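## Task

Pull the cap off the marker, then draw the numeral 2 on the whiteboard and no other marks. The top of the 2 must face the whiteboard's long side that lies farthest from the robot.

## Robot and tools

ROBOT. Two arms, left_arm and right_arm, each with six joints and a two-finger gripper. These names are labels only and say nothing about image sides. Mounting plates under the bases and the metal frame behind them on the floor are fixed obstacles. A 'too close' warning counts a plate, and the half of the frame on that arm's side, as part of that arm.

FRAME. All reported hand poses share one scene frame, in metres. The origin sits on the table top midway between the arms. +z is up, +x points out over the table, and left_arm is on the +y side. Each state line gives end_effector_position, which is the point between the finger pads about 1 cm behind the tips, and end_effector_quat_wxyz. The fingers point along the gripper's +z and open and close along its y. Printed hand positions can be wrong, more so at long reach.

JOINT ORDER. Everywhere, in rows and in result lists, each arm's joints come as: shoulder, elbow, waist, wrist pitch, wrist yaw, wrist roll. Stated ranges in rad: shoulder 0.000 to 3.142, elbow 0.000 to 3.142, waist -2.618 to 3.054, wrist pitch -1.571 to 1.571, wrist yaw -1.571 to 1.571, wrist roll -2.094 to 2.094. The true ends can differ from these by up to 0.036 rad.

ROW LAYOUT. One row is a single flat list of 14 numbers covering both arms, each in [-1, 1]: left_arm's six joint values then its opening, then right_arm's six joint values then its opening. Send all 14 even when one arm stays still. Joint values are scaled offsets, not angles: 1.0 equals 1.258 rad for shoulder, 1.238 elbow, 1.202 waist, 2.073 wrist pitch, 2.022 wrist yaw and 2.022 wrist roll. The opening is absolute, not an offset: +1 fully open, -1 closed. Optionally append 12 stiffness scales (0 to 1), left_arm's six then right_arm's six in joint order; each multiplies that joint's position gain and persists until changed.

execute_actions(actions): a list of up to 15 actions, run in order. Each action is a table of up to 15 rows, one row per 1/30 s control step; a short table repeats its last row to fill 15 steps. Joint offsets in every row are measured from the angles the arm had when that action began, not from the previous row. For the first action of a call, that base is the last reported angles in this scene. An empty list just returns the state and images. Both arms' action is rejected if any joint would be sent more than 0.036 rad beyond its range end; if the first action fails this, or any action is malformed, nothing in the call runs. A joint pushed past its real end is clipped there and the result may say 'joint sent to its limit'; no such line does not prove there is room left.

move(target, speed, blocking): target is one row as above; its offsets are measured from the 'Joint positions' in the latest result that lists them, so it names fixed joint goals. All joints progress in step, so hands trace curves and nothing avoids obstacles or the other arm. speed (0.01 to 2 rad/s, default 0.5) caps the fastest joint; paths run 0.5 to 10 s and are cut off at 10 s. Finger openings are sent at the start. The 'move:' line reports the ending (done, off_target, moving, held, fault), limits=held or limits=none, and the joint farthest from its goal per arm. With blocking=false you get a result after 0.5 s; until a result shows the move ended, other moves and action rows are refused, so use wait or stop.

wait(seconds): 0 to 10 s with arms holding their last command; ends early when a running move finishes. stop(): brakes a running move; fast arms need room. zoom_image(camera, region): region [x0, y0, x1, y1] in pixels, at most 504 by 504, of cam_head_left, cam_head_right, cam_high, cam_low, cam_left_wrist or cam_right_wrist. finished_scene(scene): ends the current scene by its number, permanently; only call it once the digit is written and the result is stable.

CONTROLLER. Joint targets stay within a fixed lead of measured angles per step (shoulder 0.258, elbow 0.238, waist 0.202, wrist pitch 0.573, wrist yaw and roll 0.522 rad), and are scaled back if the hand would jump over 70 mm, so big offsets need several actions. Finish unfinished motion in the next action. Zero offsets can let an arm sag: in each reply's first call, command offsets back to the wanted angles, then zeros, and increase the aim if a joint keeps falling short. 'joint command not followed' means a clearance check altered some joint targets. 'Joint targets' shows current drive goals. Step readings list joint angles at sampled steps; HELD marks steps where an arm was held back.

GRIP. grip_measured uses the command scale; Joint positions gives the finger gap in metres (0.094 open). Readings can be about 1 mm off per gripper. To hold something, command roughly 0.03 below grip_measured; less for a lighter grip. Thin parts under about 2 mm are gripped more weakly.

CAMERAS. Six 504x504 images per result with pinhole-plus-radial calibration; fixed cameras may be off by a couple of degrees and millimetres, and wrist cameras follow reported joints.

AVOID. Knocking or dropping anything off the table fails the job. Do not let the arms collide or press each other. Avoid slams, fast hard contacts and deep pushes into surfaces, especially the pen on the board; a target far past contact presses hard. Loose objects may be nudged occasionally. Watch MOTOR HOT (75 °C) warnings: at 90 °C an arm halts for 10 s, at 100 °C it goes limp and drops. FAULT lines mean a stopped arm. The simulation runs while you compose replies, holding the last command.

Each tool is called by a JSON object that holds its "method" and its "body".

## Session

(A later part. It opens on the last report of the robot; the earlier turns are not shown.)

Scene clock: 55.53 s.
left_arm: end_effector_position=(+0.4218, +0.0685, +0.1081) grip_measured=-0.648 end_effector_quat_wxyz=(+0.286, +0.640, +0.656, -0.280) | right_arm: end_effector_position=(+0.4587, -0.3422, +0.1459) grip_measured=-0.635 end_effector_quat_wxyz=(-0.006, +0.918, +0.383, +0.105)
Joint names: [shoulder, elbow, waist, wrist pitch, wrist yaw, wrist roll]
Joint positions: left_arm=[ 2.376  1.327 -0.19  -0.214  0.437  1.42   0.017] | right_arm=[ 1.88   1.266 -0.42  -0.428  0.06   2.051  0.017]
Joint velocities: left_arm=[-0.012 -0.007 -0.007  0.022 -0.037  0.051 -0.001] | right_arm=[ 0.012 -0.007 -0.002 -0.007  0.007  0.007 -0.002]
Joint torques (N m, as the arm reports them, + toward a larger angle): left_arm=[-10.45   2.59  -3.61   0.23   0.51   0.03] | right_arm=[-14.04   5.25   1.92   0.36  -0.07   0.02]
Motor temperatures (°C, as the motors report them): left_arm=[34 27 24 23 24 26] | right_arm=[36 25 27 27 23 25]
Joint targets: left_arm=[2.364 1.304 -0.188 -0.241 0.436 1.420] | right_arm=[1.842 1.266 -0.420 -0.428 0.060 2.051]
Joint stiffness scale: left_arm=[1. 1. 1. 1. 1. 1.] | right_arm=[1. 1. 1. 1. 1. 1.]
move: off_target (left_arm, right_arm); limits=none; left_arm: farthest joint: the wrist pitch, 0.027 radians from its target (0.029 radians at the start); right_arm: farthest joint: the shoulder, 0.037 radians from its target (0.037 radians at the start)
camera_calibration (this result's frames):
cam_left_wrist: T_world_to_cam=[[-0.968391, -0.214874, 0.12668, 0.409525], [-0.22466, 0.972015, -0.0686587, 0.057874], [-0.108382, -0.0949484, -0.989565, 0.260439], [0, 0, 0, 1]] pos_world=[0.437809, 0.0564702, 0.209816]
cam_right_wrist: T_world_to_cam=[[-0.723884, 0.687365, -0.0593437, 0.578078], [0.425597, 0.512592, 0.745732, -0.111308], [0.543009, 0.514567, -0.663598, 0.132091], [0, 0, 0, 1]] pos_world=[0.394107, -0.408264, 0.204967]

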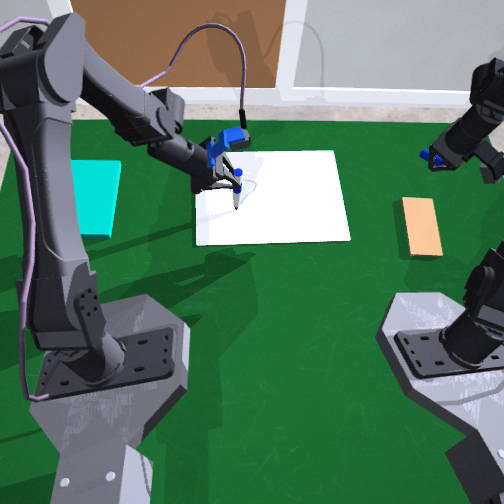

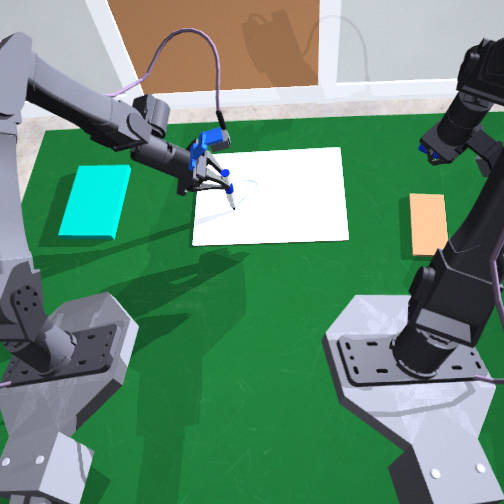

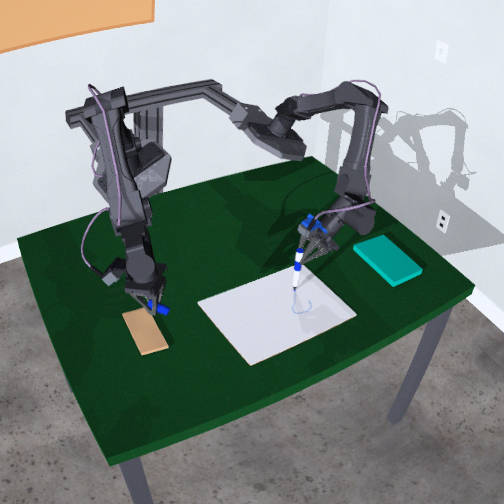

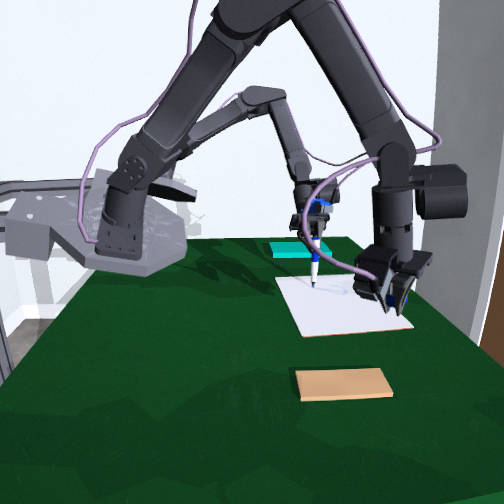

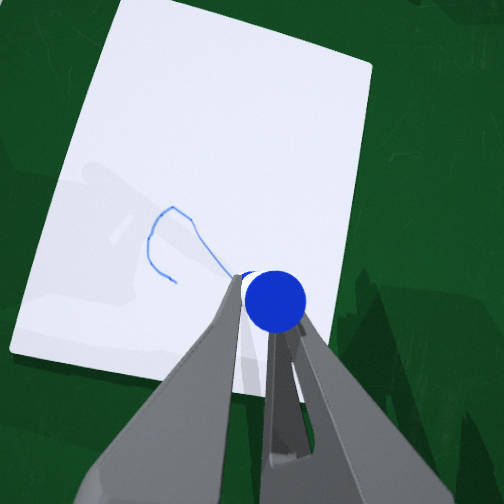

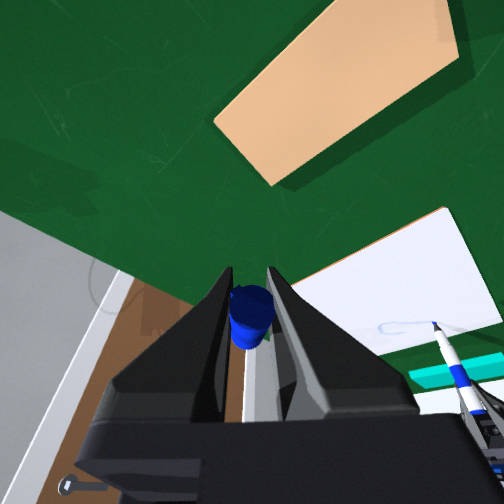

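{"method": "move", "body": {"target": [0.095,0.105,-0.098,-0.014,0,0,-0.74,-0.03,0,0,0,0,0,-0.72], "speed": 0.12}}

Scene clock: 57.13 s.
left_arm: end_effector_position=(+0.4206, +0.0149, +0.1082) grip_measured=-0.648 end_effector_quat_wxyz=(+0.291, +0.673, +0.615, -0.289) | right_arm: end_effector_position=(+0.4587, -0.3422, +0.1459) grip_measured=-0.635 end_effector_quat_wxyz=(-0.006, +0.918, +0.383, +0.105)
Joint names: [shoulder, elbow, waist, wrist pitch, wrist yaw, wrist roll]
Joint positions: left_arm=[ 2.476  1.438 -0.297 -0.223  0.434  1.42   0.017] | right_arm=[ 1.88   1.266 -0.42  -0.428  0.06   2.051  0.017]
Joint velocities: left_arm=[-0.002 -0.002 -0.012 -0.037 -0.037  0.007  0.001] | right_arm=[ 0.007 -0.002  0.007 -0.022  0.007  0.007 -0.001]
Joint torques (N m, as the arm reports them, + toward a larger angle): left_arm=[-8.78  5.63 -5.11  0.41  0.58  0.03] | right_arm=[-14.06   5.2    1.87   0.36  -0.08   0.02]
Motor temperatures (°C, as the motors report them): left_arm=[33 27 24 23 24 26] | right_arm=[36 25 26 27 23 25]
Joint targets: left_arm=[2.495 1.457 -0.308 -0.243 0.437 1.420] | right_arm=[1.842 1.266 -0.420 -0.428 0.060 2.051]
Joint stiffness scale: left_arm=[1. 1. 1. 1. 1. 1.] | right_arm=[1. 1. 1. 1. 1. 1.]
move: off_target (right_arm); limits=none; left_arm: farthest joint: the wrist pitch, 0.020 radians from its target (0.029 radians at the start); right_arm: farthest joint: the shoulder, 0.037 radians from its target (0.037 radians at the start)
camera_calibration (this result's frames):
cam_left_wrist: T_world_to_cam=[[-0.988602, -0.117897, 0.0936248, 0.407506], [-0.126874, 0.98721, -0.0965363, 0.0713686], [-0.081046, -0.107315, -0.990916, 0.244104], [0, 0, 0, 1]] pos_world=[0.4317, 0.00378397, 0.210624]
cam_right_wrist: T_world_to_cam=[[-0.723884, 0.687365, -0.0593437, 0.578078], [0.425597, 0.512592, 0.745732, -0.111308], [0.543009, 0.514567, -0.663598, 0.132091], [0, 0, 0, 1]] pos_world=[0.394107, -0.408264, 0.204967]

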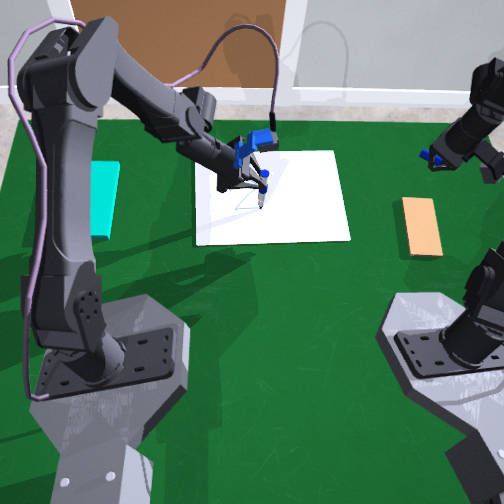

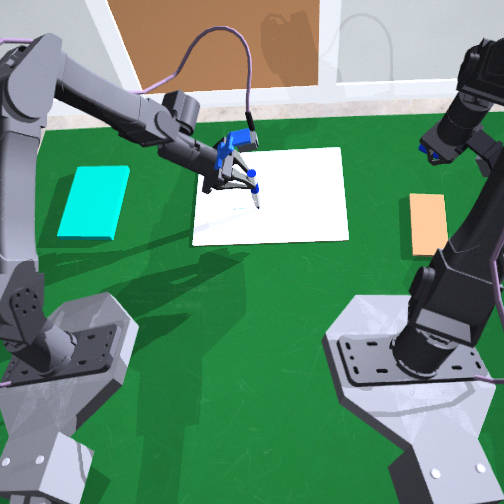

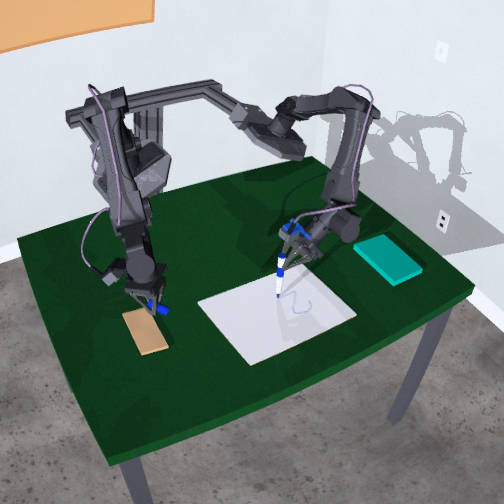

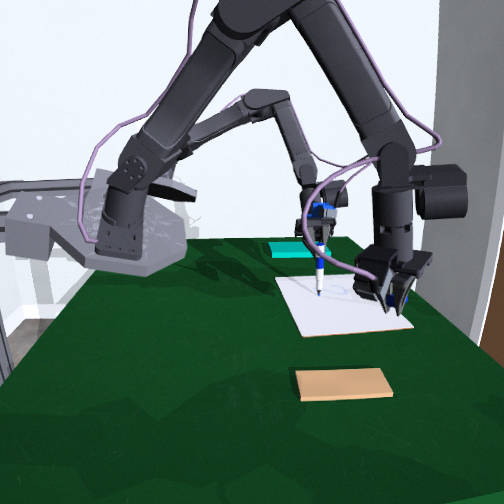

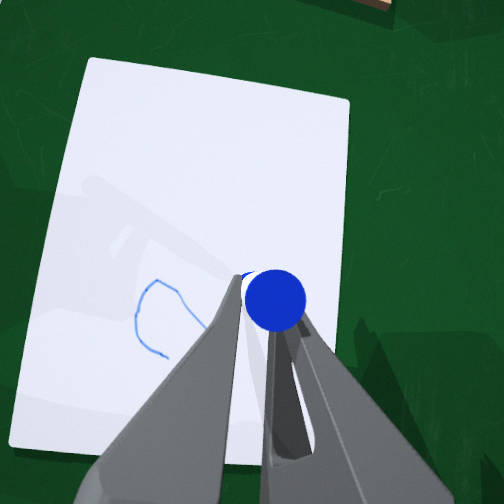

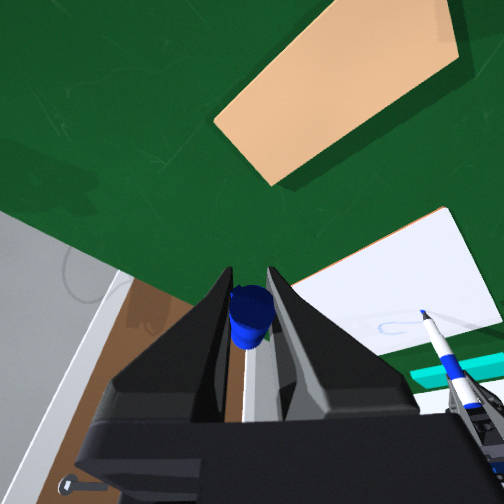

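Lift straight up, then clear away.

{"method": "move", "body": {"target": [-0.12,-0.08,-0.025,0.01,0,0,-0.74,-0.03,0,0,0,0,0,-0.72], "speed": 0.3}}

{"method": "move", "body": {"target": [-0.15,0,0.25,0,0,0,-0.74,-0.03,0,0,0,0,0,-0.72], "speed": 0.8}}

{"method": "zoom_image", "body": {"camera": "cam_head_left", "region": [190,140,350,250]}}

Scene clock: 58.33 s.
left_arm: end_effector_position=(+0.4315, +0.0228, +0.1507) grip_measured=-0.648 end_effector_quat_wxyz=(+0.321, +0.677, +0.607, -0.263) | right_arm: end_effector_position=(+0.4587, -0.3422, +0.1459) grip_measured=-0.635 end_effector_quat_wxyz=(-0.006, +0.918, +0.383, +0.105)
Joint names: [shoulder, elbow, waist, wrist pitch, wrist yaw, wrist roll]
Joint positions: left_arm=[ 2.336  1.359 -0.315 -0.205  0.423  1.42   0.017] | right_arm=[ 1.88   1.266 -0.42  -0.428  0.06   2.051  0.017]
Joint velocities: left_arm=[-0.007 -0.007 -0.017  0.022  0.007 -0.022 -0.001] | right_arm=[ 0.012 -0.002  0.012 -0.022 -0.007  0.022 -0.001]
Joint torques (N m, as the arm reports them, + toward a larger angle): left_arm=[-10.52   3.24  -5.14   0.77   0.64   0.03] | right_arm=[-14.07   5.23   1.89   0.38  -0.07   0.02]
Motor temperatures (°C, as the motors report them): left_arm=[34 27 24 23 24 26] | right_arm=[36 25 26 27 23 25]
Joint targets: left_arm=[2.325 1.339 -0.327 -0.203 0.434 1.420] | right_arm=[1.842 1.266 -0.420 -0.428 0.060 2.051]
Joint stiffness scale: left_arm=[1. 1. 1. 1. 1. 1.] | right_arm=[1. 1. 1. 1. 1. 1.]
move: off_target (right_arm); limits=none; left_arm: farthest joint: the elbow, 0.020 radians from its target (0.099 radians at the start); right_arm: farthest joint: the shoulder, 0.037 radians from its target (0.037 radians at the start)
camera_calibration (this result's frames):
cam_left_wrist: T_world_to_cam=[[-0.990947, -0.133194, 0.0168109, 0.428131], [-0.134249, 0.983786, -0.118925, 0.0757631], [-0.00069815, -0.120106, -0.992761, 0.253897], [0, 0, 0, 1]] pos_world=[0.434604, 0.0129842, 0.253871]
cam_right_wrist: T_world_to_cam=[[-0.723884, 0.687365, -0.0593437, 0.578078], [0.425597, 0.512592, 0.745732, -0.111308], [0.543009, 0.514567, -0.663598, 0.132091], [0, 0, 0, 1]] pos_world=[0.394107, -0.408264, 0.204967]

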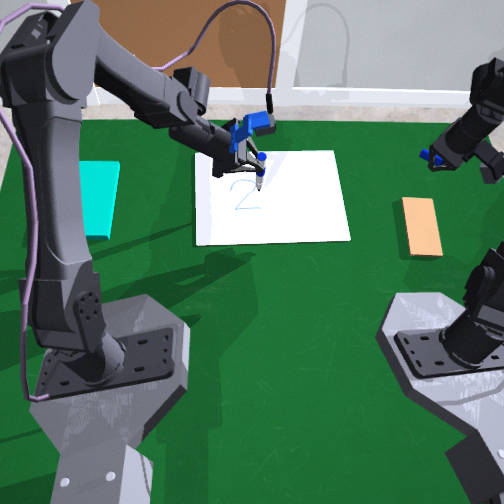

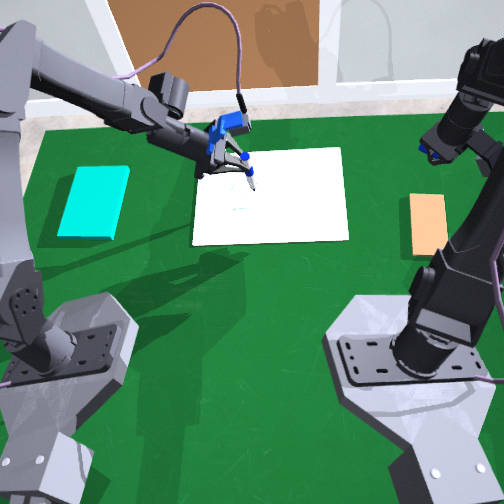

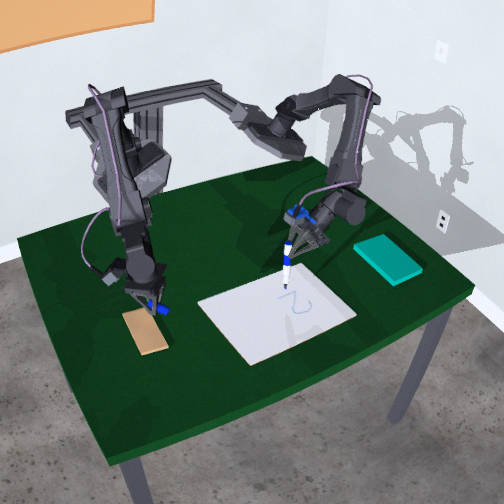

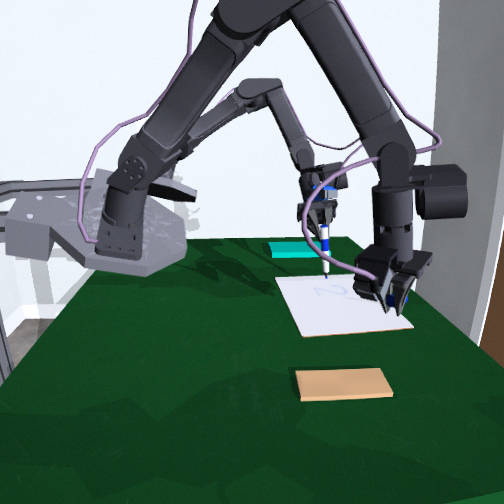

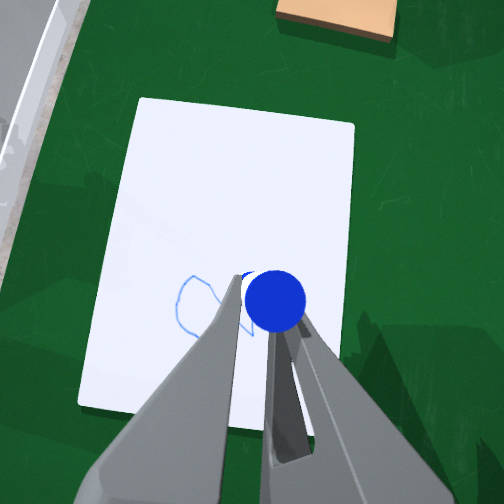

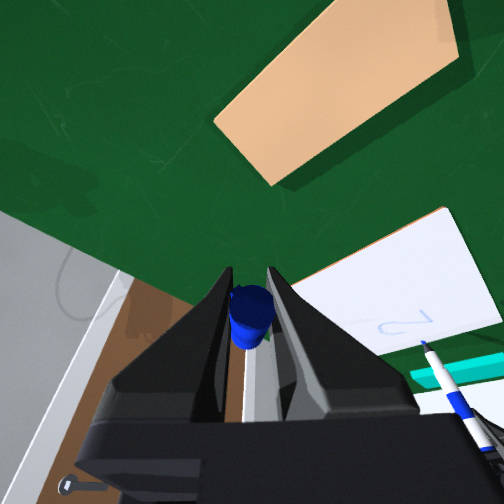

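Scene clock: 59.37 s.
left_arm: end_effector_position=(+0.5166, +0.1889, +0.1661) grip_measured=-0.648 end_effector_quat_wxyz=(+0.363, +0.579, +0.714, -0.152) | right_arm: end_effector_position=(+0.4587, -0.3421, +0.1459) grip_measured=-0.635 end_effector_quat_wxyz=(-0.006, +0.918, +0.383, +0.105)
Joint names: [shoulder, elbow, waist, wrist pitch, wrist yaw, wrist roll]
Joint positions: left_arm=[ 2.147  1.359 -0.004 -0.195  0.407  1.42   0.017] | right_arm=[ 1.88   1.266 -0.42  -0.428  0.059  2.051  0.017]
Joint velocities: left_arm=[-0.017 -0.002 -0.017 -0.051  0.007 -0.022 -0.001] | right_arm=[ 0.012 -0.012 -0.012 -0.007  0.037  0.037 -0.   ]
Joint torques (N m, as the arm reports them, + toward a larger angle): left_arm=[-9.94  5.3  -4.29  0.78  0.65  0.02] | right_arm=[-14.07   5.25   1.88   0.35  -0.06   0.01]
Motor temperatures (°C, as the motors report them): left_arm=[34 27 24 24 24 26] | right_arm=[36 25 26 27 23 25]
Joint targets: left_arm=[2.148 1.359 -0.015 -0.204 0.423 1.420] | right_arm=[1.842 1.266 -0.420 -0.428 0.059 2.051]
Joint stiffness scale: left_arm=[1. 1. 1. 1. 1. 1.] | right_arm=[1. 1. 1. 1. 1. 1.]
move: off_target (right_arm); limits=none; left_arm: farthest joint: the wrist yaw, 0.016 radians from its target (0.000 radians at the start); right_arm: farthest joint: the shoulder, 0.037 radians from its target (0.037 radians at the start)
camera_calibration (this result's frames):
cam_left_wrist: T_world_to_cam=[[-0.878093, -0.471495, -0.0815185, 0.556276], [-0.466239, 0.881407, -0.0757825, 0.10928], [0.107582, -0.0285369, -0.993787, 0.216157], [0, 0, 0, 1]] pos_world=[0.516158, 0.17213, 0.268443]
cam_right_wrist: T_world_to_cam=[[-0.723917, 0.687344, -0.0591804, 0.578032], [0.425481, 0.512349, 0.745965, -0.111421], [0.543056, 0.514837, -0.66335, 0.132089], [0, 0, 0, 1]] pos_world=[0.394123, -0.408225, 0.204945]

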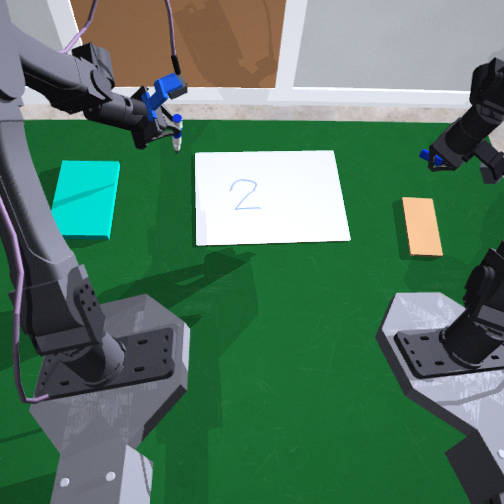

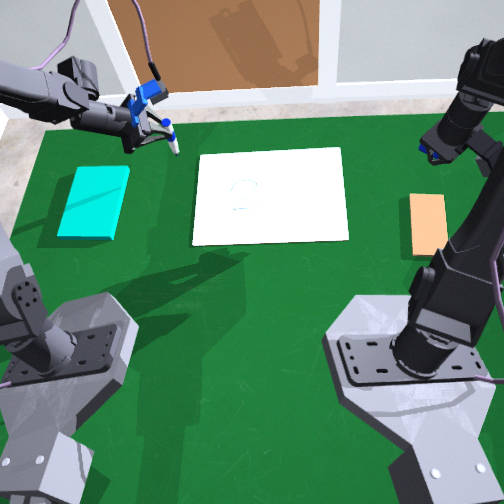

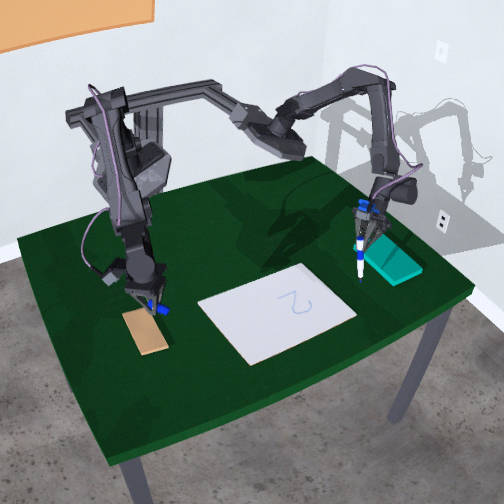

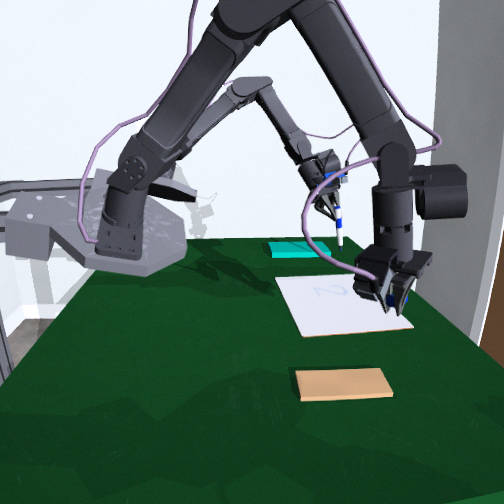

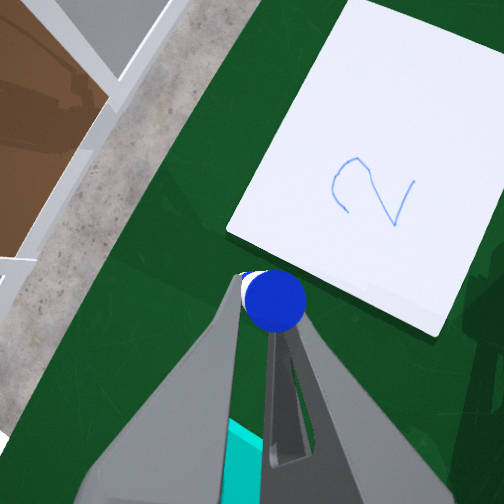

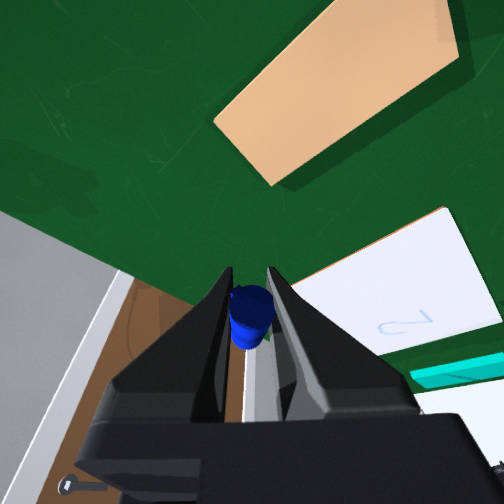

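Region (190, 140, 350, 250) of cam_head_left's 504x504 image, scaled by 3.150, with more detail than that image has; it fills the top 346 rows of this view, and the rest is white.

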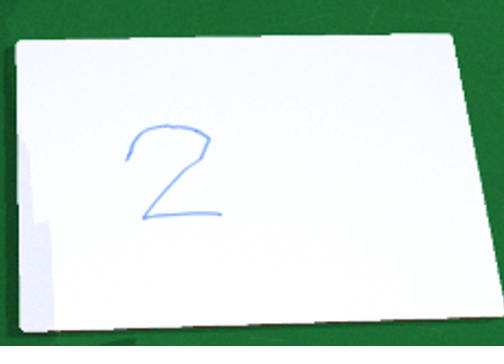

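{"method": "finished_scene", "body": {"scene": 2}}

The scene is finished.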